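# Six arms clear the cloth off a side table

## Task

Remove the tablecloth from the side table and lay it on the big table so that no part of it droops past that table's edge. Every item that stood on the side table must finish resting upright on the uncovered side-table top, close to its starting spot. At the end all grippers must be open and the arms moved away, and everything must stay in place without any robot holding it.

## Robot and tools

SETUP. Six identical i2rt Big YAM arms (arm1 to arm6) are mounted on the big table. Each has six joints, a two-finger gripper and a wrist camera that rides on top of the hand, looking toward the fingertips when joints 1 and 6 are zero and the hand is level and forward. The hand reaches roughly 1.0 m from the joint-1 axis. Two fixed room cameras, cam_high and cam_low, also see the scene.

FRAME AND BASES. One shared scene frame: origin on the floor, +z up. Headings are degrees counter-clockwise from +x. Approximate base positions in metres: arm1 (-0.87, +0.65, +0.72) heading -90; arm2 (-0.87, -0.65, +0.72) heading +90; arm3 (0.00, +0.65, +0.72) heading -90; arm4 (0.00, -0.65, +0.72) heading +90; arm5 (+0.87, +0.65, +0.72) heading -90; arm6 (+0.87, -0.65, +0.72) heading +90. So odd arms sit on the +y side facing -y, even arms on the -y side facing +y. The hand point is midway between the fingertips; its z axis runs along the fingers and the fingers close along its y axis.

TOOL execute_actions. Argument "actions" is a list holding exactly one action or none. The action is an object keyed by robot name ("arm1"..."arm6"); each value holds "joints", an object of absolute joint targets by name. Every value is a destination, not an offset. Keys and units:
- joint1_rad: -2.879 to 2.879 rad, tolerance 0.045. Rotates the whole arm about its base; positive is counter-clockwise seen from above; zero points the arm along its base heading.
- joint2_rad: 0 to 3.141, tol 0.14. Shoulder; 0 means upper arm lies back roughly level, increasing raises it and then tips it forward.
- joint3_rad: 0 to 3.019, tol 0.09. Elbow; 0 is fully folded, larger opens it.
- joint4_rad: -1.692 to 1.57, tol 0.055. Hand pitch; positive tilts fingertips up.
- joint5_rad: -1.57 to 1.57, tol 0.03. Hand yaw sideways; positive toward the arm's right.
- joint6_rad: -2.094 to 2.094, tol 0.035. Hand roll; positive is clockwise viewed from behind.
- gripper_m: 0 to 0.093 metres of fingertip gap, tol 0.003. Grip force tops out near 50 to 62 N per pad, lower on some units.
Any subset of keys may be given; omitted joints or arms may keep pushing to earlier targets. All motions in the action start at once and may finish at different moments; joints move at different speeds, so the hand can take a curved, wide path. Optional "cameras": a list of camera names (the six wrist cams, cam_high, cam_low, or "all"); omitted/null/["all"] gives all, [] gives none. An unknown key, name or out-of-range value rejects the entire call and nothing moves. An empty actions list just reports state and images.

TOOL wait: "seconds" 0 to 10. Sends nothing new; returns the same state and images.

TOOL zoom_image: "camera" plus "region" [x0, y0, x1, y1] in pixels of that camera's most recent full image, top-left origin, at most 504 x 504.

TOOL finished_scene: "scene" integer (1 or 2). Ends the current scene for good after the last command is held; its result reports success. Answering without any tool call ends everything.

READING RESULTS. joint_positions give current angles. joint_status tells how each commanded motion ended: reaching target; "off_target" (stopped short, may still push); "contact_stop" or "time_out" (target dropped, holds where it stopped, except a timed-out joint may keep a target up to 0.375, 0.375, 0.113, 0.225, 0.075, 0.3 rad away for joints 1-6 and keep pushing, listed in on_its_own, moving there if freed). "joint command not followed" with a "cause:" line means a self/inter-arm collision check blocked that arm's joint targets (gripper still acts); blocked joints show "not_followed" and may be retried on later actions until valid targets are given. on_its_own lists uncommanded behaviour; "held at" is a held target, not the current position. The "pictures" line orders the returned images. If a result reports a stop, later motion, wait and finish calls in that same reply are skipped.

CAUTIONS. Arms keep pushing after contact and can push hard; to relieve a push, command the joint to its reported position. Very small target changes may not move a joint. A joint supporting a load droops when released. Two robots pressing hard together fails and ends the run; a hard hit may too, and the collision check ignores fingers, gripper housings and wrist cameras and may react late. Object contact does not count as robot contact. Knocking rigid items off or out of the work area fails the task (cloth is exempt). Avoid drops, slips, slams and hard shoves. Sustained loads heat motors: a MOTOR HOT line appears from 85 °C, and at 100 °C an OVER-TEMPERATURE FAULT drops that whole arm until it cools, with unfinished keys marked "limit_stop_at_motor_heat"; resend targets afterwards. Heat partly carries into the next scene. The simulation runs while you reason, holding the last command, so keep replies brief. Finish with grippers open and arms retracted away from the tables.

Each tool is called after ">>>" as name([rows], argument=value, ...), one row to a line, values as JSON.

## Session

>>> execute_actions(actions=[])

Scene clock: 0.00 s.
arm1.joint_positions: joint1_rad=+0.011 joint2_rad=+0.441 joint3_rad=+1.477 joint4_rad=-1.540 joint5_rad=+0.016 joint6_rad=+0.011 gripper_m=+0.095
arm1.joint_status: not commanded
arm1.hand: x=-0.8738 y=+0.5326 z=+1.3540 quat_wxyz=(-0.363, -0.609, -0.608, +0.358) (m; scene frame)
arm2.joint_positions: joint1_rad=+0.005 joint2_rad=+0.436 joint3_rad=+1.463 joint4_rad=-1.545 joint5_rad=+0.016 joint6_rad=+0.012 gripper_m=+0.094
arm2.joint_status: not commanded
arm2.hand: x=-0.8796 y=-0.5321 z=+1.2900 quat_wxyz=(-0.358, +0.617, -0.606, -0.353) (m; scene frame)
arm3.joint_positions: joint1_rad=+0.006 joint2_rad=+0.449 joint3_rad=+1.469 joint4_rad=-1.528 joint5_rad=-0.015 joint6_rad=+0.002 gripper_m=+0.094
arm3.joint_status: not commanded
arm3.hand: x=-0.0021 y=+0.5246 z=+1.2924 quat_wxyz=(-0.358, -0.617, -0.602, +0.359) (m; scene frame)
arm4.joint_positions: joint1_rad=+0.011 joint2_rad=+0.430 joint3_rad=+1.481 joint4_rad=-1.526 joint5_rad=+0.016 joint6_rad=+0.017 gripper_m=+0.095
arm4.joint_status: not commanded
arm4.hand: x=-0.0032 y=-0.5359 z=+1.2898 quat_wxyz=(-0.359, +0.613, -0.594, -0.378) (m; scene frame)
arm5.joint_positions: joint1_rad=-0.012 joint2_rad=+0.426 joint3_rad=+1.468 joint4_rad=-1.529 joint5_rad=+0.015 joint6_rad=+0.009 gripper_m=+0.094
arm5.joint_status: not commanded
arm5.hand: x=+0.8676 y=+0.5391 z=+1.3561 quat_wxyz=(-0.358, -0.616, -0.593, +0.376) (m; scene frame)
arm6.joint_positions: joint1_rad=+0.003 joint2_rad=+0.454 joint3_rad=+1.482 joint4_rad=-1.543 joint5_rad=+0.010 joint6_rad=-0.016 gripper_m=+0.095
arm6.joint_status: not commanded
arm6.hand: x=+0.8676 y=-0.5253 z=+1.3801 quat_wxyz=(-0.356, +0.624, -0.599, -0.354) (m; scene frame)
pictures: arm1_cam_wrist, arm2_cam_wrist, arm3_cam_wrist, arm4_cam_wrist, arm5_cam_wrist, arm6_cam_wrist, cam_high, cam_low
Images, in order (width x height): arm1_cam_wrist 504x504, arm2_cam_wrist 504x504, arm3_cam_wrist 504x504, arm4_cam_wrist 504x504, arm5_cam_wrist 504x504, arm6_cam_wrist 504x504, cam_high 504x504, cam_low 504x504.

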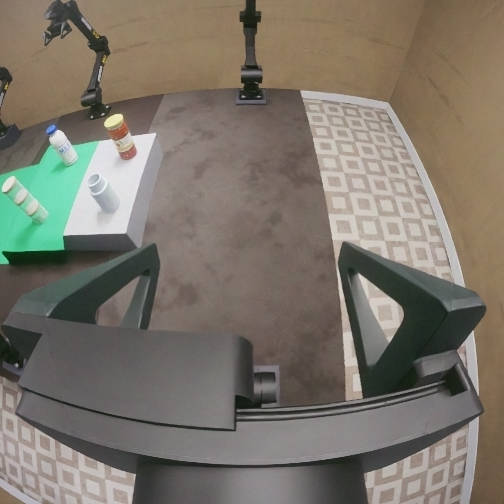

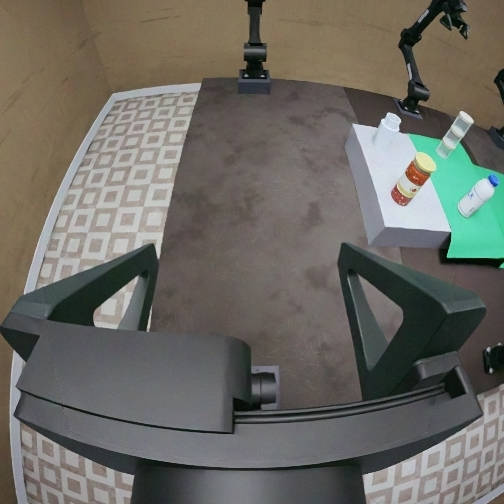

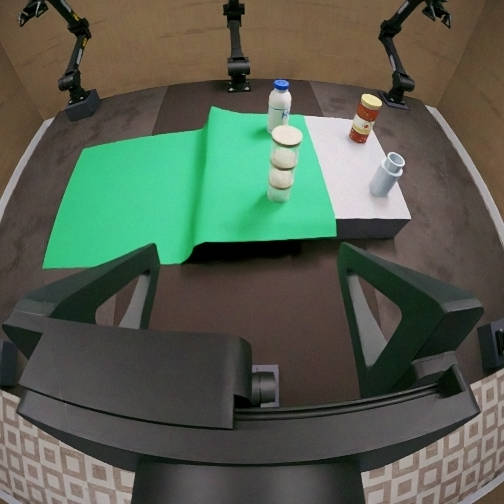

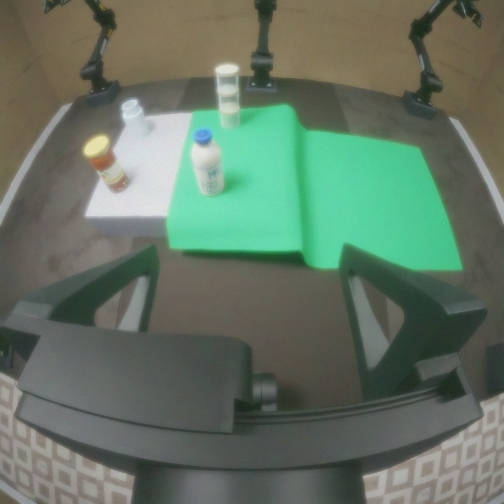

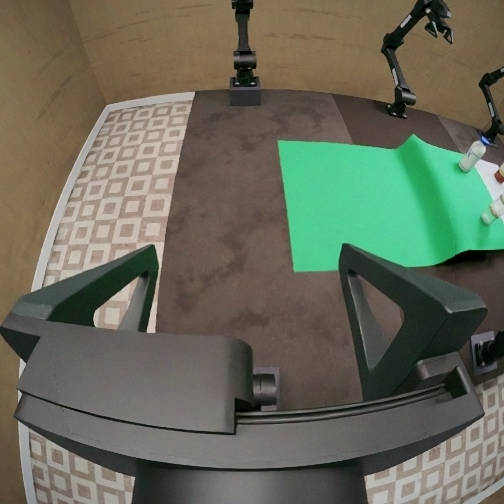

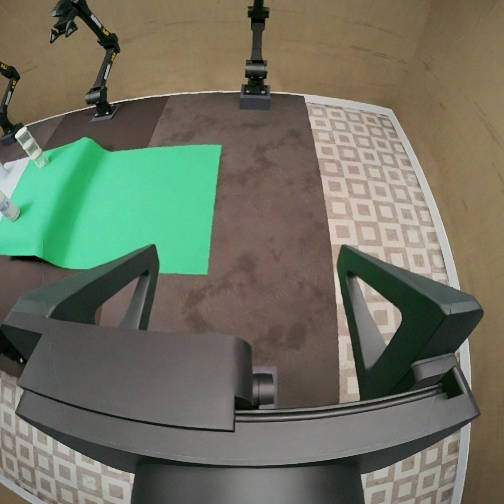

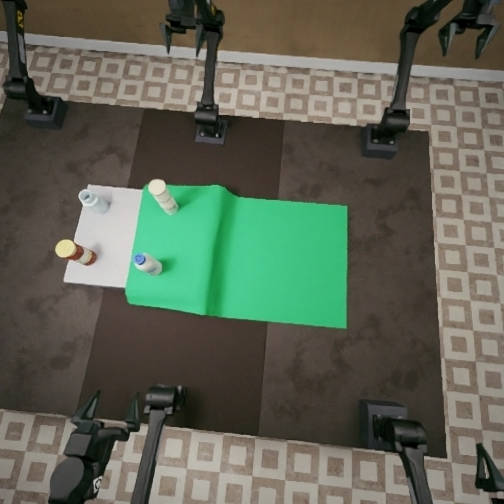

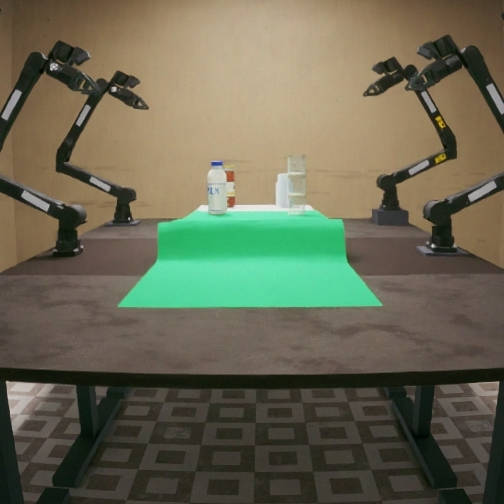

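>>> execute_actions([
  {"arm3":{"joints":{"joint1_rad":-0.155,"joint2_rad":0.8,"joint3_rad":0.25,"joint4_rad":0.25}},"arm4":{"joints":{"joint1_rad":0.21,"joint2_rad":0.8,"joint3_rad":0.25,"joint4_rad":0.25}},"arm5":{"joints":{"joint1_rad":-1.05,"joint2_rad":2.05,"joint3_rad":1.75,"joint4_rad":-0.7}},"arm6":{"joints":{"joint1_rad":1.1,"joint2_rad":2.08,"joint3_rad":1.75,"joint4_rad":-0.67}}},
], cameras=[])

>>> execute_actions([
  {"arm3":{"joints":{"joint2_rad":1.13,"joint3_rad":0.38,"joint4_rad":0.46}},"arm4":{"joints":{"joint2_rad":1.13,"joint3_rad":0.44,"joint4_rad":0.41}},"arm5":{"joints":{"joint2_rad":2.36,"joint3_rad":2.0,"joint4_rad":-0.62}},"arm6":{"joints":{"joint2_rad":2.39,"joint3_rad":2.0,"joint4_rad":-0.63}}},
], cameras=["arm3_cam_wrist","arm4_cam_wrist","arm5_cam_wrist","arm6_cam_wrist","cam_low"])

Scene clock: 2.70 s.
arm1.joint_positions: joint1_rad=+0.011 joint2_rad=+0.441 joint3_rad=+1.477 joint4_rad=-1.540 joint5_rad=+0.016 joint6_rad=+0.011 gripper_m=+0.095
arm1.joint_status: not commanded
arm1.hand: x=-0.8738 y=+0.5326 z=+1.3540 quat_wxyz=(-0.363, -0.609, -0.608, +0.358) (m; scene frame)
arm2.joint_positions: joint1_rad=+0.005 joint2_rad=+0.436 joint3_rad=+1.463 joint4_rad=-1.545 joint5_rad=+0.016 joint6_rad=+0.012 gripper_m=+0.094
arm2.joint_status: not commanded
arm2.hand: x=-0.8796 y=-0.5321 z=+1.2900 quat_wxyz=(-0.358, +0.617, -0.606, -0.353) (m; scene frame)
arm3.joint_positions: joint1_rad=-0.151 joint2_rad=+0.806 joint3_rad=+0.248 joint4_rad=+0.231 joint5_rad=-0.015 joint6_rad=+0.002 gripper_m=+0.094
arm3.joint_status: all done
arm3.hand: x=-0.0664 y=+0.2905 z=+0.8993 quat_wxyz=(-0.376, -0.624, -0.521, +0.444) (m; scene frame)
arm4.joint_positions: joint1_rad=+0.203 joint2_rad=+0.809 joint3_rad=+0.246 joint4_rad=+0.225 joint5_rad=+0.016 joint6_rad=+0.017 gripper_m=+0.095
arm4.joint_status: all done
arm4.hand: x=-0.0874 y=-0.2960 z=+0.8862 quat_wxyz=(-0.355, +0.638, -0.509, -0.456) (m; scene frame)
arm5.joint_positions: joint1_rad=-1.058 joint2_rad=+2.054 joint3_rad=+1.725 joint4_rad=-0.712 joint5_rad=+0.014 joint6_rad=+0.009 gripper_m=+0.094
arm5.joint_status: all done
arm5.hand: x=+0.2171 y=+0.2958 z=+0.8968 quat_wxyz=(-0.062, -0.935, -0.233, +0.259) (m; scene frame)
arm6.joint_positions: joint1_rad=+1.101 joint2_rad=+2.088 joint3_rad=+1.718 joint4_rad=-0.681 joint5_rad=+0.009 joint6_rad=-0.016 gripper_m=+0.095
arm6.joint_status: all done
arm6.hand: x=+0.1964 y=-0.3286 z=+0.8891 quat_wxyz=(-0.061, +0.945, -0.206, -0.248) (m; scene frame)
pictures: none
No camera images: the call's "cameras" was empty. Leave "cameras" out to get every camera's image.

Scene clock: 4.10 s.
arm1.joint_positions: joint1_rad=+0.011 joint2_rad=+0.441 joint3_rad=+1.477 joint4_rad=-1.540 joint5_rad=+0.016 joint6_rad=+0.011 gripper_m=+0.095
arm1.joint_status: not commanded
arm1.hand: x=-0.8738 y=+0.5326 z=+1.3540 quat_wxyz=(-0.363, -0.609, -0.608, +0.358) (m; scene frame)
arm2.joint_positions: joint1_rad=+0.005 joint2_rad=+0.436 joint3_rad=+1.463 joint4_rad=-1.545 joint5_rad=+0.016 joint6_rad=+0.012 gripper_m=+0.094
arm2.joint_status: not commanded
arm2.hand: x=-0.8796 y=-0.5321 z=+1.2900 quat_wxyz=(-0.358, +0.617, -0.606, -0.353) (m; scene frame)
arm3.joint_positions: joint1_rad=-0.151 joint2_rad=+1.136 joint3_rad=+0.339 joint4_rad=+0.441 joint5_rad=-0.015 joint6_rad=+0.002 gripper_m=+0.094
arm3.joint_status: all done
arm3.hand: x=-0.0769 y=+0.2354 z=+0.8743 quat_wxyz=(-0.369, -0.630, -0.526, +0.435) (m; scene frame)
arm4.joint_positions: joint1_rad=+0.203 joint2_rad=+1.129 joint3_rad=+0.409 joint4_rad=+0.391 joint5_rad=+0.016 joint6_rad=+0.017 gripper_m=+0.095
arm4.joint_status: all done
arm4.hand: x=-0.1064 y=-0.2218 z=+0.8908 quat_wxyz=(-0.358, +0.635, -0.508, -0.459) (m; scene frame)
arm5.joint_positions: joint1_rad=-1.058 joint2_rad=+2.367 joint3_rad=+1.954 joint4_rad=-0.624 joint5_rad=+0.014 joint6_rad=+0.009 gripper_m=+0.094
arm5.joint_status: all done
arm5.hand: x=+0.1538 y=+0.2606 z=+0.7805 quat_wxyz=(-0.063, -0.935, -0.232, +0.261) (m; scene frame)
arm6.joint_positions: joint1_rad=+1.101 joint2_rad=+2.412 joint3_rad=+1.960 joint4_rad=-0.634 joint5_rad=+0.009 joint6_rad=-0.016 gripper_m=+0.095
arm6.joint_status: all done
arm6.hand: x=+0.1410 y=-0.3027 z=+0.7624 quat_wxyz=(-0.057, +0.949, -0.207, -0.232) (m; scene frame)
pictures: arm3_cam_wrist, arm4_cam_wrist, arm5_cam_wrist, arm6_cam_wrist, cam_low
Images, in order (width x height): arm3_cam_wrist 504x504, arm4_cam_wrist 504x504, arm5_cam_wrist 504x504, arm6_cam_wrist 504x504, cam_low 504x504.

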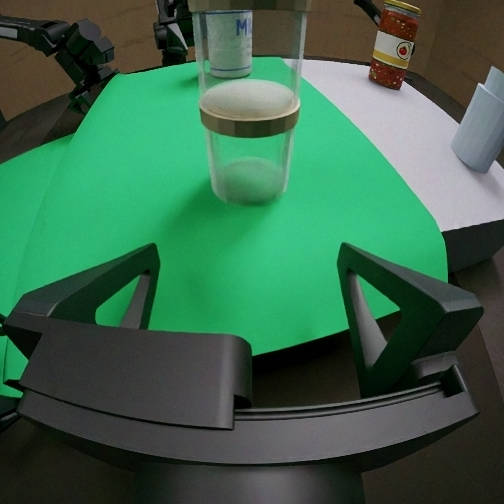

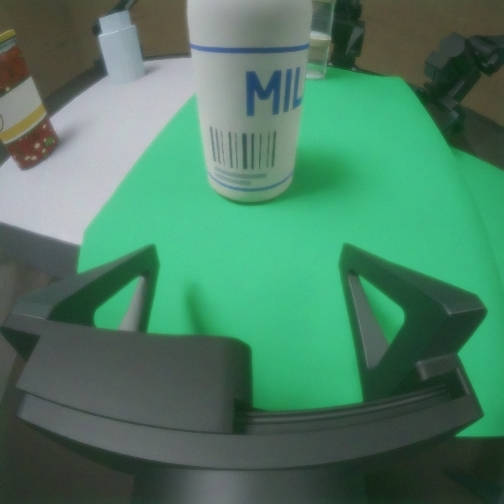

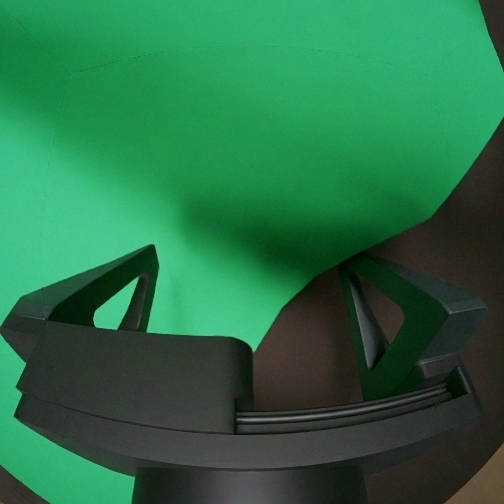

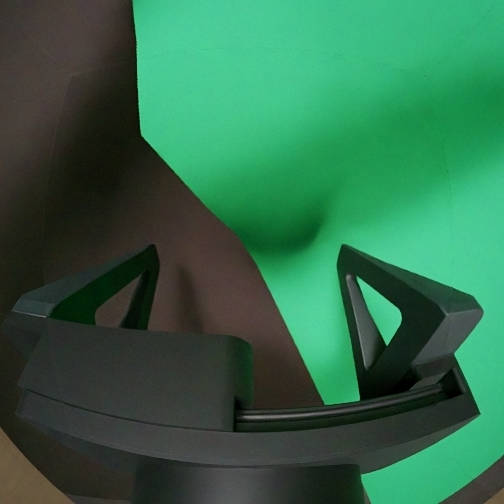

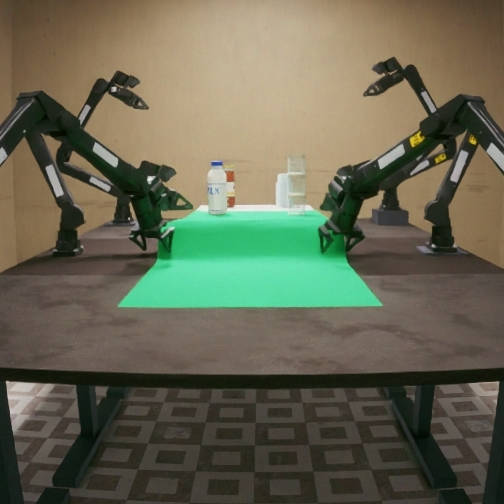

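>>> execute_actions([
  {"arm3":{"joints":{"joint2_rad":1.41,"joint3_rad":0.64,"joint4_rad":0.49}},"arm4":{"joints":{"joint2_rad":1.415,"joint3_rad":0.72,"joint4_rad":0.43}},"arm5":{"joints":{"gripper_m":0}},"arm6":{"joints":{"joint1_rad":1.065,"joint2_rad":2.43}}},
], cameras=["arm3_cam_wrist","arm4_cam_wrist","arm5_cam_wrist","arm6_cam_wrist","cam_low"])

Scene clock: 6.40 s.
arm1.joint_positions: joint1_rad=+0.011 joint2_rad=+0.441 joint3_rad=+1.477 joint4_rad=-1.540 joint5_rad=+0.016 joint6_rad=+0.011 gripper_m=+0.095
arm1.joint_status: not commanded
arm1.hand: x=-0.8738 y=+0.5326 z=+1.3540 quat_wxyz=(-0.363, -0.609, -0.608, +0.358) (m; scene frame)
arm2.joint_positions: joint1_rad=+0.005 joint2_rad=+0.436 joint3_rad=+1.463 joint4_rad=-1.545 joint5_rad=+0.016 joint6_rad=+0.012 gripper_m=+0.094
arm2.joint_status: not commanded
arm2.hand: x=-0.8796 y=-0.5321 z=+1.2900 quat_wxyz=(-0.358, +0.617, -0.606, -0.353) (m; scene frame)
arm3.joint_positions: joint1_rad=-0.151 joint2_rad=+1.413 joint3_rad=+0.599 joint4_rad=+0.474 joint5_rad=-0.015 joint6_rad=+0.002 gripper_m=+0.094
arm3.joint_status: all done
arm3.hand: x=-0.0960 y=+0.1352 z=+0.8858 quat_wxyz=(-0.373, -0.627, -0.523, +0.440) (m; scene frame)
arm4.joint_positions: joint1_rad=+0.203 joint2_rad=+1.410 joint3_rad=+0.679 joint4_rad=+0.408 joint5_rad=+0.016 joint6_rad=+0.017 gripper_m=+0.095
arm4.joint_status: all done
arm4.hand: x=-0.1325 y=-0.1204 z=+0.9026 quat_wxyz=(-0.359, +0.634, -0.507, -0.461) (m; scene frame)
arm5.joint_positions: joint1_rad=-1.058 joint2_rad=+2.367 joint3_rad=+1.954 joint4_rad=-0.624 joint5_rad=+0.015 joint6_rad=+0.009 gripper_m=+0.001
arm5.joint_status: all done
arm5.hand: x=+0.1537 y=+0.2608 z=+0.7805 quat_wxyz=(-0.062, -0.935, -0.232, +0.261) (m; scene frame)
arm6.joint_positions: joint1_rad=+1.065 joint2_rad=+2.412 joint3_rad=+1.960 joint4_rad=-0.634 joint5_rad=+0.009 joint6_rad=-0.016 gripper_m=+0.095
arm6.joint_status: all done
arm6.hand: x=+0.1542 y=-0.2762 z=+0.7624 quat_wxyz=(-0.062, +0.945, -0.224, -0.231) (m; scene frame)
pictures: arm3_cam_wrist, arm4_cam_wrist, arm5_cam_wrist, arm6_cam_wrist, cam_low
Images, in order (width x height): arm3_cam_wrist 504x504, arm4_cam_wrist 504x504, arm5_cam_wrist 504x504, arm6_cam_wrist 504x504, cam_low 504x504.

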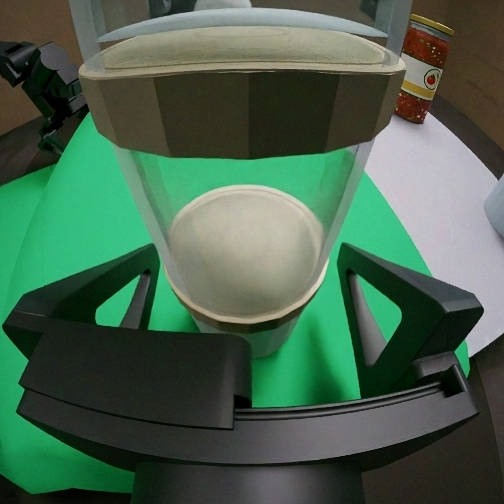

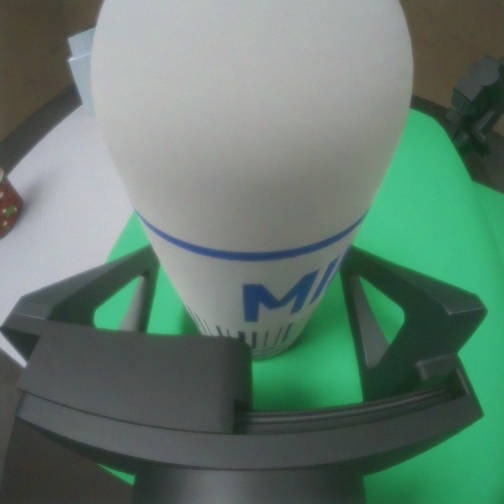

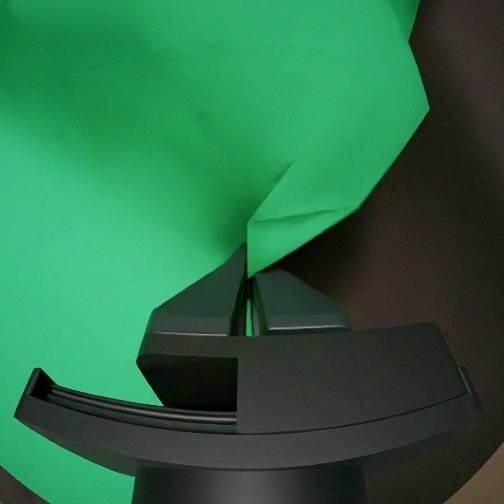

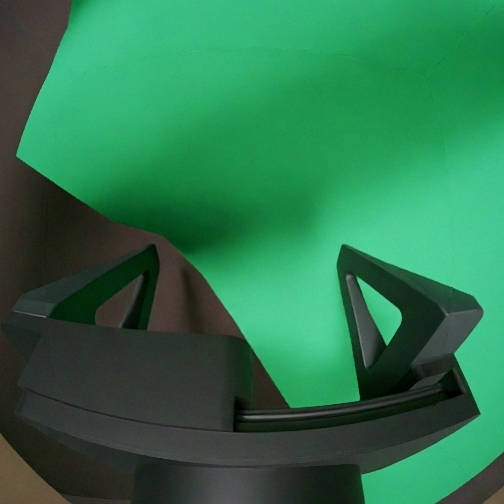

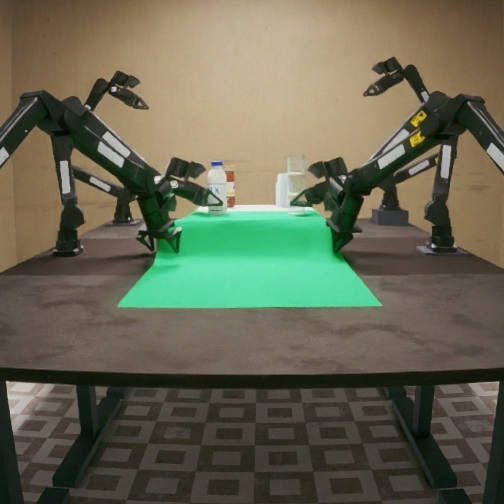

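>>> execute_actions([
  {"arm3":{"joints":{"joint2_rad":1.445}},"arm4":{"joints":{"gripper_m":0.03}},"arm6":{"joints":{"joint2_rad":2.455}}},
], cameras=[])

>>> execute_actions([
  {"arm3":{"joints":{"gripper_m":0.03}},"arm4":{"joints":{"joint2_rad":1.3}},"arm6":{"joints":{"gripper_m":0}}},
], cameras=[])

>>> execute_actions([
  {"arm3":{"joints":{"joint2_rad":1.36}},"arm6":{"joints":{"joint2_rad":2.38}}},
], cameras=["arm3_cam_wrist","arm6_cam_wrist","cam_low"])

Scene clock: 8.30 s.
arm1.joint_positions: joint1_rad=+0.011 joint2_rad=+0.441 joint3_rad=+1.477 joint4_rad=-1.540 joint5_rad=+0.016 joint6_rad=+0.011 gripper_m=+0.095
arm1.joint_status: not commanded
arm1.hand: x=-0.8738 y=+0.5326 z=+1.3540 quat_wxyz=(-0.363, -0.609, -0.608, +0.358) (m; scene frame)
arm2.joint_positions: joint1_rad=+0.005 joint2_rad=+0.436 joint3_rad=+1.463 joint4_rad=-1.545 joint5_rad=+0.016 joint6_rad=+0.012 gripper_m=+0.094
arm2.joint_status: not commanded
arm2.hand: x=-0.8796 y=-0.5321 z=+1.2900 quat_wxyz=(-0.358, +0.617, -0.606, -0.353) (m; scene frame)
arm3.joint_positions: joint1_rad=-0.151 joint2_rad=+1.444 joint3_rad=+0.599 joint4_rad=+0.474 joint5_rad=-0.015 joint6_rad=+0.002 gripper_m=+0.094
arm3.joint_status: all done
arm3.hand: x=-0.0961 y=+0.1347 z=+0.8699 quat_wxyz=(-0.365, -0.634, -0.529, +0.430) (m; scene frame)
arm4.joint_positions: joint1_rad=+0.203 joint2_rad=+1.410 joint3_rad=+0.679 joint4_rad=+0.408 joint5_rad=+0.017 joint6_rad=+0.016 gripper_m=+0.066
arm4.joint_status: gripper_m off_target (ended at +0.066, target +0.030)
arm4.hand: x=-0.1323 y=-0.1203 z=+0.9026 quat_wxyz=(-0.360, +0.634, -0.507, -0.461) (m; scene frame)
arm5.joint_positions: joint1_rad=-1.058 joint2_rad=+2.367 joint3_rad=+1.954 joint4_rad=-0.624 joint5_rad=+0.015 joint6_rad=+0.009 gripper_m=+0.001
arm5.joint_status: not commanded
arm5.hand: x=+0.1537 y=+0.2608 z=+0.7805 quat_wxyz=(-0.062, -0.935, -0.232, +0.261) (m; scene frame)
arm6.joint_positions: joint1_rad=+1.065 joint2_rad=+2.445 joint3_rad=+1.960 joint4_rad=-0.634 joint5_rad=+0.009 joint6_rad=-0.016 gripper_m=+0.095
arm6.joint_status: all done
arm6.hand: x=+0.1600 y=-0.2793 z=+0.7364 quat_wxyz=(-0.058, +0.949, -0.225, -0.215) (m; scene frame)
pictures: none
No camera images: the call's "cameras" was empty. Leave "cameras" out to get every camera's image.

Scene clock: 9.27 s.
arm1.joint_positions: joint1_rad=+0.011 joint2_rad=+0.441 joint3_rad=+1.477 joint4_rad=-1.540 joint5_rad=+0.016 joint6_rad=+0.011 gripper_m=+0.095
arm1.joint_status: not commanded
arm1.hand: x=-0.8738 y=+0.5326 z=+1.3540 quat_wxyz=(-0.363, -0.609, -0.608, +0.358) (m; scene frame)
arm2.joint_positions: joint1_rad=+0.005 joint2_rad=+0.436 joint3_rad=+1.463 joint4_rad=-1.545 joint5_rad=+0.016 joint6_rad=+0.012 gripper_m=+0.094
arm2.joint_status: not commanded
arm2.hand: x=-0.8796 y=-0.5321 z=+1.2900 quat_wxyz=(-0.358, +0.617, -0.606, -0.353) (m; scene frame)
arm3.joint_positions: joint1_rad=-0.151 joint2_rad=+1.445 joint3_rad=+0.599 joint4_rad=+0.475 joint5_rad=-0.017 joint6_rad=+0.002 gripper_m=+0.058
arm3.joint_status: gripper_m off_target (ended at +0.058, target +0.030)
arm3.hand: x=-0.0959 y=+0.1346 z=+0.8698 quat_wxyz=(-0.366, -0.634, -0.529, +0.430) (m; scene frame)
arm4.joint_positions: joint1_rad=+0.203 joint2_rad=+1.336 joint3_rad=+0.679 joint4_rad=+0.408 joint5_rad=+0.017 joint6_rad=+0.016 gripper_m=+0.066
arm4.joint_status: all done
arm4.hand: x=-0.1309 y=-0.1254 z=+0.9412 quat_wxyz=(-0.378, +0.616, -0.493, -0.484) (m; scene frame)
arm5.joint_positions: joint1_rad=-1.058 joint2_rad=+2.367 joint3_rad=+1.954 joint4_rad=-0.624 joint5_rad=+0.015 joint6_rad=+0.009 gripper_m=+0.001
arm5.joint_status: not commanded
arm5.hand: x=+0.1537 y=+0.2608 z=+0.7805 quat_wxyz=(-0.062, -0.935, -0.232, +0.261) (m; scene frame)
arm6.joint_positions: joint1_rad=+1.068 joint2_rad=+2.445 joint3_rad=+1.960 joint4_rad=-0.634 joint5_rad=+0.006 joint6_rad=-0.016 gripper_m=+0.001
arm6.joint_status: all done
arm6.hand: x=+0.1584 y=-0.2825 z=+0.7364 quat_wxyz=(-0.056, +0.949, -0.223, -0.215) (m; scene frame)
pictures: none
No camera images: the call's "cameras" was empty. Leave "cameras" out to get every camera's image.

Scene clock: 10.13 s.
arm1.joint_positions: joint1_rad=+0.011 joint2_rad=+0.441 joint3_rad=+1.477 joint4_rad=-1.540 joint5_rad=+0.016 joint6_rad=+0.011 gripper_m=+0.095
arm1.joint_status: not commanded
arm1.hand: x=-0.8738 y=+0.5326 z=+1.3540 quat_wxyz=(-0.363, -0.609, -0.608, +0.358) (m; scene frame)
arm2.joint_positions: joint1_rad=+0.005 joint2_rad=+0.436 joint3_rad=+1.463 joint4_rad=-1.545 joint5_rad=+0.016 joint6_rad=+0.012 gripper_m=+0.094
arm2.joint_status: not commanded
arm2.hand: x=-0.8796 y=-0.5321 z=+1.2900 quat_wxyz=(-0.358, +0.617, -0.606, -0.353) (m; scene frame)
arm3.joint_positions: joint1_rad=-0.151 joint2_rad=+1.384 joint3_rad=+0.599 joint4_rad=+0.474 joint5_rad=-0.017 joint6_rad=+0.002 gripper_m=+0.058
arm3.joint_status: all done
arm3.hand: x=-0.0956 y=+0.1361 z=+0.9000 quat_wxyz=(-0.381, -0.620, -0.518, +0.449) (m; scene frame)
arm4.joint_positions: joint1_rad=+0.203 joint2_rad=+1.336 joint3_rad=+0.679 joint4_rad=+0.408 joint5_rad=+0.017 joint6_rad=+0.016 gripper_m=+0.066
arm4.joint_status: not commanded
arm4.hand: x=-0.1309 y=-0.1254 z=+0.9412 quat_wxyz=(-0.378, +0.616, -0.493, -0.484) (m; scene frame)
arm5.joint_positions: joint1_rad=-1.058 joint2_rad=+2.367 joint3_rad=+1.954 joint4_rad=-0.624 joint5_rad=+0.015 joint6_rad=+0.009 gripper_m=+0.001
arm5.joint_status: not commanded
arm5.hand: x=+0.1537 y=+0.2608 z=+0.7805 quat_wxyz=(-0.062, -0.935, -0.232, +0.261) (m; scene frame)
arm6.joint_positions: joint1_rad=+1.068 joint2_rad=+2.400 joint3_rad=+1.960 joint4_rad=-0.634 joint5_rad=+0.006 joint6_rad=-0.016 gripper_m=+0.001
arm6.joint_status: all done
arm6.hand: x=+0.1507 y=-0.2784 z=+0.7717 quat_wxyz=(-0.061, +0.944, -0.221, -0.237) (m; scene frame)
pictures: arm3_cam_wrist, arm6_cam_wrist, cam_low
Images, in order (width x height): arm3_cam_wrist 504x504, arm6_cam_wrist 504x504, cam_low 504x504.

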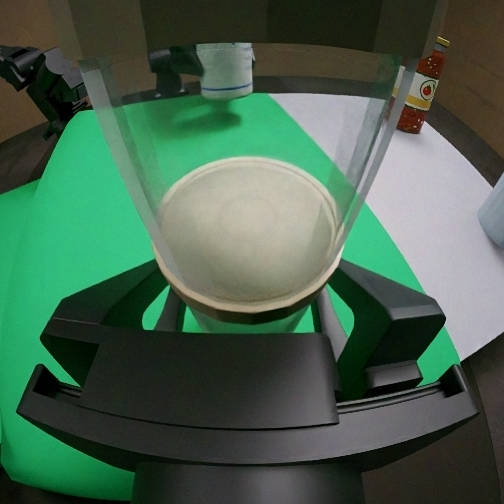

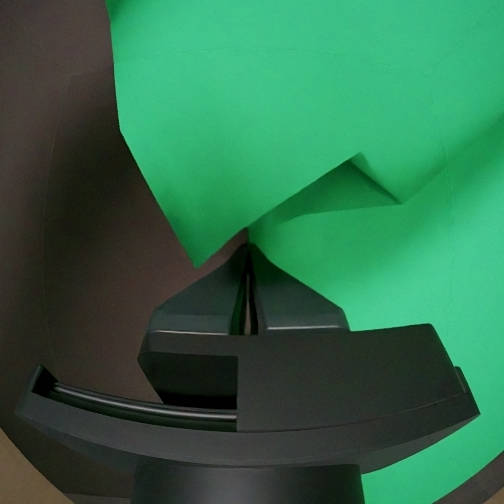

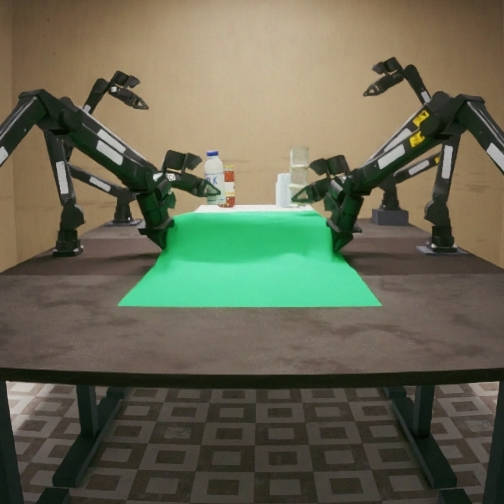

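Arm6's grip is uncertain; test with the pull.

>>> execute_actions([
  {"arm5":{"joints":{"joint1_rad":-0.83,"joint2_rad":1.76,"joint3_rad":1.19,"joint4_rad":-0.42}},"arm6":{"joints":{"joint1_rad":0.85,"joint2_rad":1.77,"joint3_rad":1.15,"joint4_rad":-0.39}}},
], cameras=["cam_high","cam_low"])

Scene clock: 11.97 s.
arm1.joint_positions: joint1_rad=+0.011 joint2_rad=+0.441 joint3_rad=+1.477 joint4_rad=-1.540 joint5_rad=+0.016 joint6_rad=+0.011 gripper_m=+0.095
arm1.joint_status: not commanded
arm1.hand: x=-0.8738 y=+0.5326 z=+1.3540 quat_wxyz=(-0.363, -0.609, -0.608, +0.358) (m; scene frame)
arm2.joint_positions: joint1_rad=+0.005 joint2_rad=+0.436 joint3_rad=+1.463 joint4_rad=-1.545 joint5_rad=+0.016 joint6_rad=+0.012 gripper_m=+0.094
arm2.joint_status: not commanded
arm2.hand: x=-0.8796 y=-0.5321 z=+1.2900 quat_wxyz=(-0.358, +0.617, -0.606, -0.353) (m; scene frame)
arm3.joint_positions: joint1_rad=-0.151 joint2_rad=+1.384 joint3_rad=+0.599 joint4_rad=+0.474 joint5_rad=-0.017 joint6_rad=+0.002 gripper_m=+0.058
arm3.joint_status: not commanded
arm3.hand: x=-0.0956 y=+0.1361 z=+0.9000 quat_wxyz=(-0.381, -0.620, -0.518, +0.449) (m; scene frame)
arm4.joint_positions: joint1_rad=+0.203 joint2_rad=+1.336 joint3_rad=+0.679 joint4_rad=+0.408 joint5_rad=+0.017 joint6_rad=+0.016 gripper_m=+0.066
arm4.joint_status: not commanded
arm4.hand: x=-0.1309 y=-0.1254 z=+0.9412 quat_wxyz=(-0.378, +0.616, -0.493, -0.484) (m; scene frame)
arm5.joint_positions: joint1_rad=-0.829 joint2_rad=+1.768 joint3_rad=+1.178 joint4_rad=-0.424 joint5_rad=+0.013 joint6_rad=+0.009 gripper_m=+0.001
arm5.joint_status: all done
arm5.hand: x=+0.4144 y=+0.2452 z=+0.8648 quat_wxyz=(-0.096, -0.899, -0.337, +0.263) (m; scene frame)
arm6.joint_positions: joint1_rad=+0.852 joint2_rad=+1.782 joint3_rad=+1.130 joint4_rad=-0.395 joint5_rad=+0.012 joint6_rad=-0.016 gripper_m=+0.001
arm6.joint_status: all done
arm6.hand: x=+0.4136 y=-0.2693 z=+0.8569 quat_wxyz=(-0.094, +0.911, -0.321, -0.240) (m; scene frame)
pictures: cam_high, cam_low
Images, in order (width x height): cam_high 504x504, cam_low 504x504.

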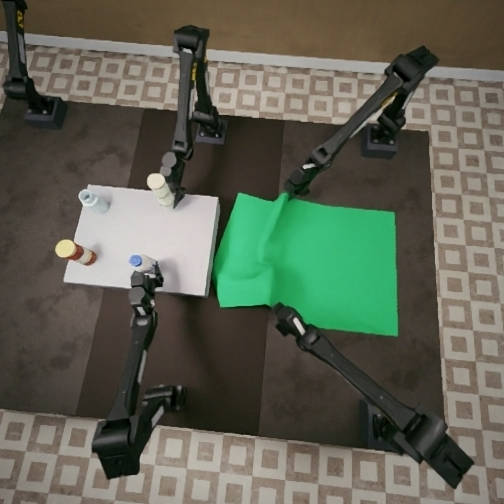

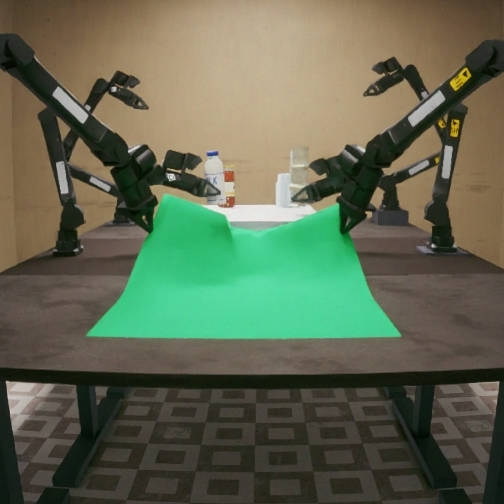

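>>> execute_actions([
  {"arm5":{"joints":{"joint1_rad":-0.71,"joint2_rad":1.65,"joint3_rad":0.95,"joint4_rad":-0.28}},"arm6":{"joints":{"joint1_rad":0.71,"joint2_rad":1.66,"joint3_rad":0.9,"joint4_rad":-0.24}},"arm3":{"joints":{"joint2_rad":1.43}},"arm4":{"joints":{"joint2_rad":1.395}}},
], cameras=["cam_high","cam_low"])

Scene clock: 13.40 s.
arm1.joint_positions: joint1_rad=+0.011 joint2_rad=+0.441 joint3_rad=+1.477 joint4_rad=-1.540 joint5_rad=+0.016 joint6_rad=+0.011 gripper_m=+0.095
arm1.joint_status: not commanded
arm1.hand: x=-0.8738 y=+0.5326 z=+1.3540 quat_wxyz=(-0.363, -0.609, -0.608, +0.358) (m; scene frame)
arm2.joint_positions: joint1_rad=+0.005 joint2_rad=+0.436 joint3_rad=+1.463 joint4_rad=-1.545 joint5_rad=+0.016 joint6_rad=+0.012 gripper_m=+0.094
arm2.joint_status: not commanded
arm2.hand: x=-0.8796 y=-0.5321 z=+1.2900 quat_wxyz=(-0.358, +0.617, -0.606, -0.353) (m; scene frame)
arm3.joint_positions: joint1_rad=-0.151 joint2_rad=+1.447 joint3_rad=+0.600 joint4_rad=+0.477 joint5_rad=-0.017 joint6_rad=+0.002 gripper_m=+0.058
arm3.joint_status: all done
arm3.hand: x=-0.0960 y=+0.1341 z=+0.8696 quat_wxyz=(-0.366, -0.633, -0.529, +0.430) (m; scene frame)
arm4.joint_positions: joint1_rad=+0.203 joint2_rad=+1.412 joint3_rad=+0.680 joint4_rad=+0.412 joint5_rad=+0.017 joint6_rad=+0.016 gripper_m=+0.066
arm4.joint_status: all done
arm4.hand: x=-0.1325 y=-0.1197 z=+0.9029 quat_wxyz=(-0.360, +0.633, -0.506, -0.461) (m; scene frame)
arm5.joint_positions: joint1_rad=-0.698 joint2_rad=+1.642 joint3_rad=+0.949 joint4_rad=-0.292 joint5_rad=+0.013 joint6_rad=+0.009 gripper_m=+0.001
arm5.joint_status: all done
arm5.hand: x=+0.5126 y=+0.2378 z=+0.8507 quat_wxyz=(-0.118, -0.872, -0.393, +0.268) (m; scene frame)
arm6.joint_positions: joint1_rad=+0.702 joint2_rad=+1.657 joint3_rad=+0.890 joint4_rad=-0.252 joint5_rad=+0.010 joint6_rad=-0.016 gripper_m=+0.001
arm6.joint_status: all done
arm6.hand: x=+0.5211 y=-0.2563 z=+0.8425 quat_wxyz=(-0.117, +0.881, -0.387, -0.244) (m; scene frame)
pictures: cam_high, cam_low
Images, in order (width x height): cam_high 504x504, cam_low 504x504.

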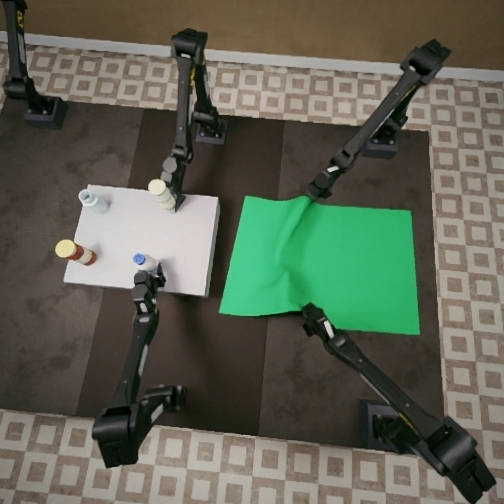

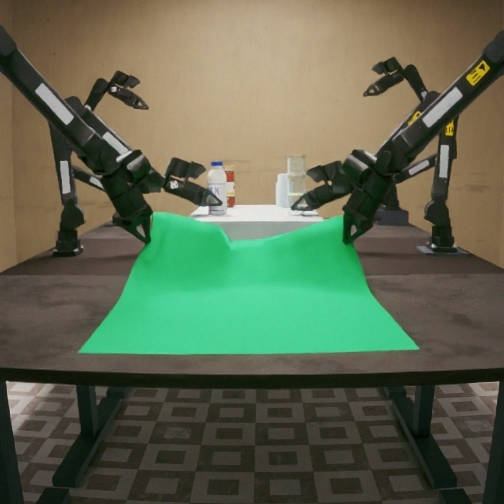

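>>> execute_actions([
  {"arm3":{"joints":{"gripper_m":0.093}},"arm4":{"joints":{"gripper_m":0.093}},"arm5":{"joints":{"gripper_m":0.093}},"arm6":{"joints":{"gripper_m":0.093}}},
], cameras=[])

>>> execute_actions([
  {"arm3":{"joints":{"joint2_rad":1.11,"joint3_rad":0.35,"joint4_rad":0.45}},"arm4":{"joints":{"joint2_rad":1.12,"joint3_rad":0.42,"joint4_rad":0.4}},"arm5":{"joints":{"joint2_rad":0.9}},"arm6":{"joints":{"joint2_rad":0.9}}},
], cameras=[])

>>> execute_actions([
  {"arm3":{"joints":{"joint2_rad":0.6,"joint3_rad":0.2}},"arm4":{"joints":{"joint2_rad":0.6,"joint3_rad":0.2}},"arm5":{"joints":{"joint2_rad":0.5,"joint1_rad":0}},"arm6":{"joints":{"joint2_rad":0.5,"joint1_rad":0}}},
], cameras=["cam_high","cam_low"])

Scene clock: 14.70 s.
arm1.joint_positions: joint1_rad=+0.011 joint2_rad=+0.441 joint3_rad=+1.477 joint4_rad=-1.540 joint5_rad=+0.016 joint6_rad=+0.011 gripper_m=+0.095
arm1.joint_status: not commanded
arm1.hand: x=-0.8738 y=+0.5326 z=+1.3540 quat_wxyz=(-0.363, -0.609, -0.608, +0.358) (m; scene frame)
arm2.joint_positions: joint1_rad=+0.005 joint2_rad=+0.436 joint3_rad=+1.463 joint4_rad=-1.545 joint5_rad=+0.016 joint6_rad=+0.012 gripper_m=+0.094
arm2.joint_status: not commanded
arm2.hand: x=-0.8796 y=-0.5321 z=+1.2900 quat_wxyz=(-0.358, +0.617, -0.606, -0.353) (m; scene frame)
arm3.joint_positions: joint1_rad=-0.151 joint2_rad=+1.445 joint3_rad=+0.600 joint4_rad=+0.477 joint5_rad=-0.017 joint6_rad=+0.002 gripper_m=+0.093
arm3.joint_status: all done
arm3.hand: x=-0.0960 y=+0.1341 z=+0.8705 quat_wxyz=(-0.366, -0.633, -0.529, +0.431) (m; scene frame)
arm4.joint_positions: joint1_rad=+0.203 joint2_rad=+1.411 joint3_rad=+0.681 joint4_rad=+0.412 joint5_rad=+0.017 joint6_rad=+0.016 gripper_m=+0.093
arm4.joint_status: all done
arm4.hand: x=-0.1325 y=-0.1195 z=+0.9039 quat_wxyz=(-0.361, +0.633, -0.506, -0.462) (m; scene frame)
arm5.joint_positions: joint1_rad=-0.698 joint2_rad=+1.642 joint3_rad=+0.949 joint4_rad=-0.292 joint5_rad=+0.013 joint6_rad=+0.009 gripper_m=+0.093
arm5.joint_status: all done
arm5.hand: x=+0.5126 y=+0.2378 z=+0.8507 quat_wxyz=(-0.118, -0.872, -0.393, +0.268) (m; scene frame)
arm6.joint_positions: joint1_rad=+0.702 joint2_rad=+1.657 joint3_rad=+0.890 joint4_rad=-0.252 joint5_rad=+0.010 joint6_rad=-0.016 gripper_m=+0.093
arm6.joint_status: all done
arm6.hand: x=+0.5211 y=-0.2563 z=+0.8425 quat_wxyz=(-0.117, +0.881, -0.387, -0.244) (m; scene frame)
pictures: none
No camera images: the call's "cameras" was empty. Leave "cameras" out to get every camera's image.

Scene clock: 16.20 s.
arm1.joint_positions: joint1_rad=+0.011 joint2_rad=+0.441 joint3_rad=+1.477 joint4_rad=-1.540 joint5_rad=+0.016 joint6_rad=+0.011 gripper_m=+0.095
arm1.joint_status: not commanded
arm1.hand: x=-0.8738 y=+0.5326 z=+1.3540 quat_wxyz=(-0.363, -0.609, -0.608, +0.358) (m; scene frame)
arm2.joint_positions: joint1_rad=+0.005 joint2_rad=+0.436 joint3_rad=+1.463 joint4_rad=-1.545 joint5_rad=+0.016 joint6_rad=+0.012 gripper_m=+0.094
arm2.joint_status: not commanded
arm2.hand: x=-0.8796 y=-0.5321 z=+1.2900 quat_wxyz=(-0.358, +0.617, -0.606, -0.353) (m; scene frame)
arm3.joint_positions: joint1_rad=-0.151 joint2_rad=+1.112 joint3_rad=+0.350 joint4_rad=+0.455 joint5_rad=-0.017 joint6_rad=+0.002 gripper_m=+0.093
arm3.joint_status: all done
arm3.hand: x=-0.0775 y=+0.2311 z=+0.8922 quat_wxyz=(-0.382, -0.619, -0.518, +0.450) (m; scene frame)
arm4.joint_positions: joint1_rad=+0.203 joint2_rad=+1.125 joint3_rad=+0.417 joint4_rad=+0.409 joint5_rad=+0.017 joint6_rad=+0.016 gripper_m=+0.093
arm4.joint_status: all done
arm4.hand: x=-0.1072 y=-0.2182 z=+0.9010 quat_wxyz=(-0.366, +0.628, -0.502, -0.468) (m; scene frame)
arm5.joint_positions: joint1_rad=-0.698 joint2_rad=+0.892 joint3_rad=+0.944 joint4_rad=-0.286 joint5_rad=+0.013 joint6_rad=+0.009 gripper_m=+0.093
arm5.joint_status: all done
arm5.hand: x=+0.5723 y=+0.3074 z=+1.2261 quat_wxyz=(-0.258, -0.714, -0.319, +0.567) (m; scene frame)
arm6.joint_positions: joint1_rad=+0.702 joint2_rad=+0.892 joint3_rad=+0.887 joint4_rad=-0.247 joint5_rad=+0.010 joint6_rad=-0.016 gripper_m=+0.093
arm6.joint_status: all done
arm6.hand: x=+0.5664 y=-0.3063 z=+1.2198 quat_wxyz=(-0.257, +0.724, -0.321, -0.554) (m; scene frame)
pictures: none
No camera images: the call's "cameras" was empty. Leave "cameras" out to get every camera's image.

Scene clock: 17.53 s.
arm1.joint_positions: joint1_rad=+0.011 joint2_rad=+0.441 joint3_rad=+1.477 joint4_rad=-1.540 joint5_rad=+0.016 joint6_rad=+0.011 gripper_m=+0.095
arm1.joint_status: not commanded
arm1.hand: x=-0.8738 y=+0.5326 z=+1.3540 quat_wxyz=(-0.363, -0.609, -0.608, +0.358) (m; scene frame)
arm2.joint_positions: joint1_rad=+0.005 joint2_rad=+0.436 joint3_rad=+1.463 joint4_rad=-1.545 joint5_rad=+0.016 joint6_rad=+0.012 gripper_m=+0.094
arm2.joint_status: not commanded
arm2.hand: x=-0.8796 y=-0.5321 z=+1.2900 quat_wxyz=(-0.358, +0.617, -0.606, -0.353) (m; scene frame)
arm3.joint_positions: joint1_rad=-0.151 joint2_rad=+0.598 joint3_rad=+0.193 joint4_rad=+0.449 joint5_rad=-0.017 joint6_rad=+0.002 gripper_m=+0.093
arm3.joint_status: all done
arm3.hand: x=-0.0622 y=+0.3115 z=+0.9901 quat_wxyz=(-0.465, -0.530, -0.445, +0.552) (m; scene frame)
arm4.joint_positions: joint1_rad=+0.203 joint2_rad=+0.602 joint3_rad=+0.194 joint4_rad=+0.405 joint5_rad=+0.017 joint6_rad=+0.016 gripper_m=+0.093
arm4.joint_status: all done
arm4.hand: x=-0.0823 y=-0.3152 z=+0.9689 quat_wxyz=(-0.433, +0.552, -0.443, -0.558) (m; scene frame)
arm5.joint_positions: joint1_rad=-0.009 joint2_rad=+0.501 joint3_rad=+0.944 joint4_rad=-0.286 joint5_rad=+0.013 joint6_rad=+0.009 gripper_m=+0.093
arm5.joint_status: all done
arm5.hand: x=+0.8642 y=+0.3439 z=+1.3679 quat_wxyz=(-0.532, -0.466, -0.448, +0.547) (m; scene frame)
arm6.joint_positions: joint1_rad=+0.006 joint2_rad=+0.496 joint3_rad=+0.885 joint4_rad=-0.247 joint5_rad=+0.010 joint6_rad=-0.016 gripper_m=+0.093
arm6.joint_status: all done
arm6.hand: x=+0.8608 y=-0.3302 z=+1.3660 quat_wxyz=(-0.532, +0.473, -0.455, -0.535) (m; scene frame)
pictures: cam_high, cam_low
Images, in order (width x height): cam_high 504x504, cam_low 504x504.

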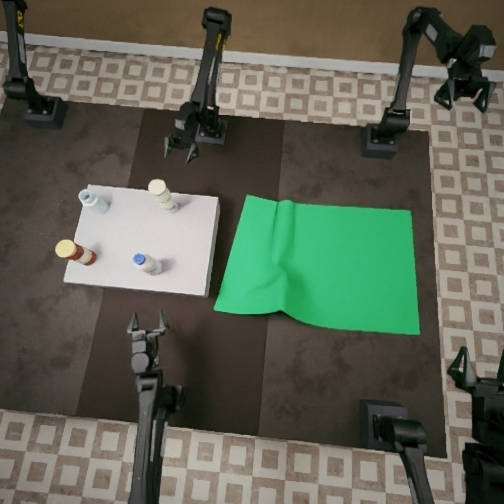

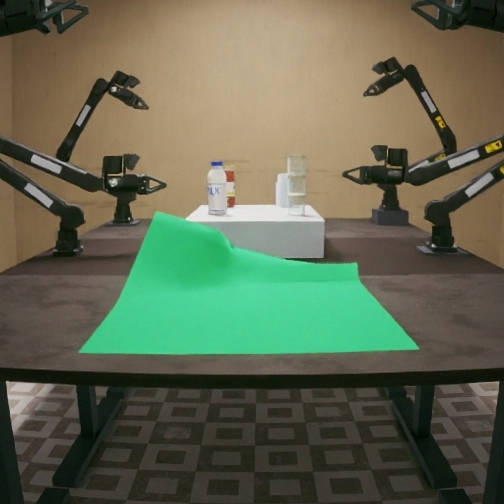

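>>> finished_scene(scene=2)

The scene is finished: the task was done.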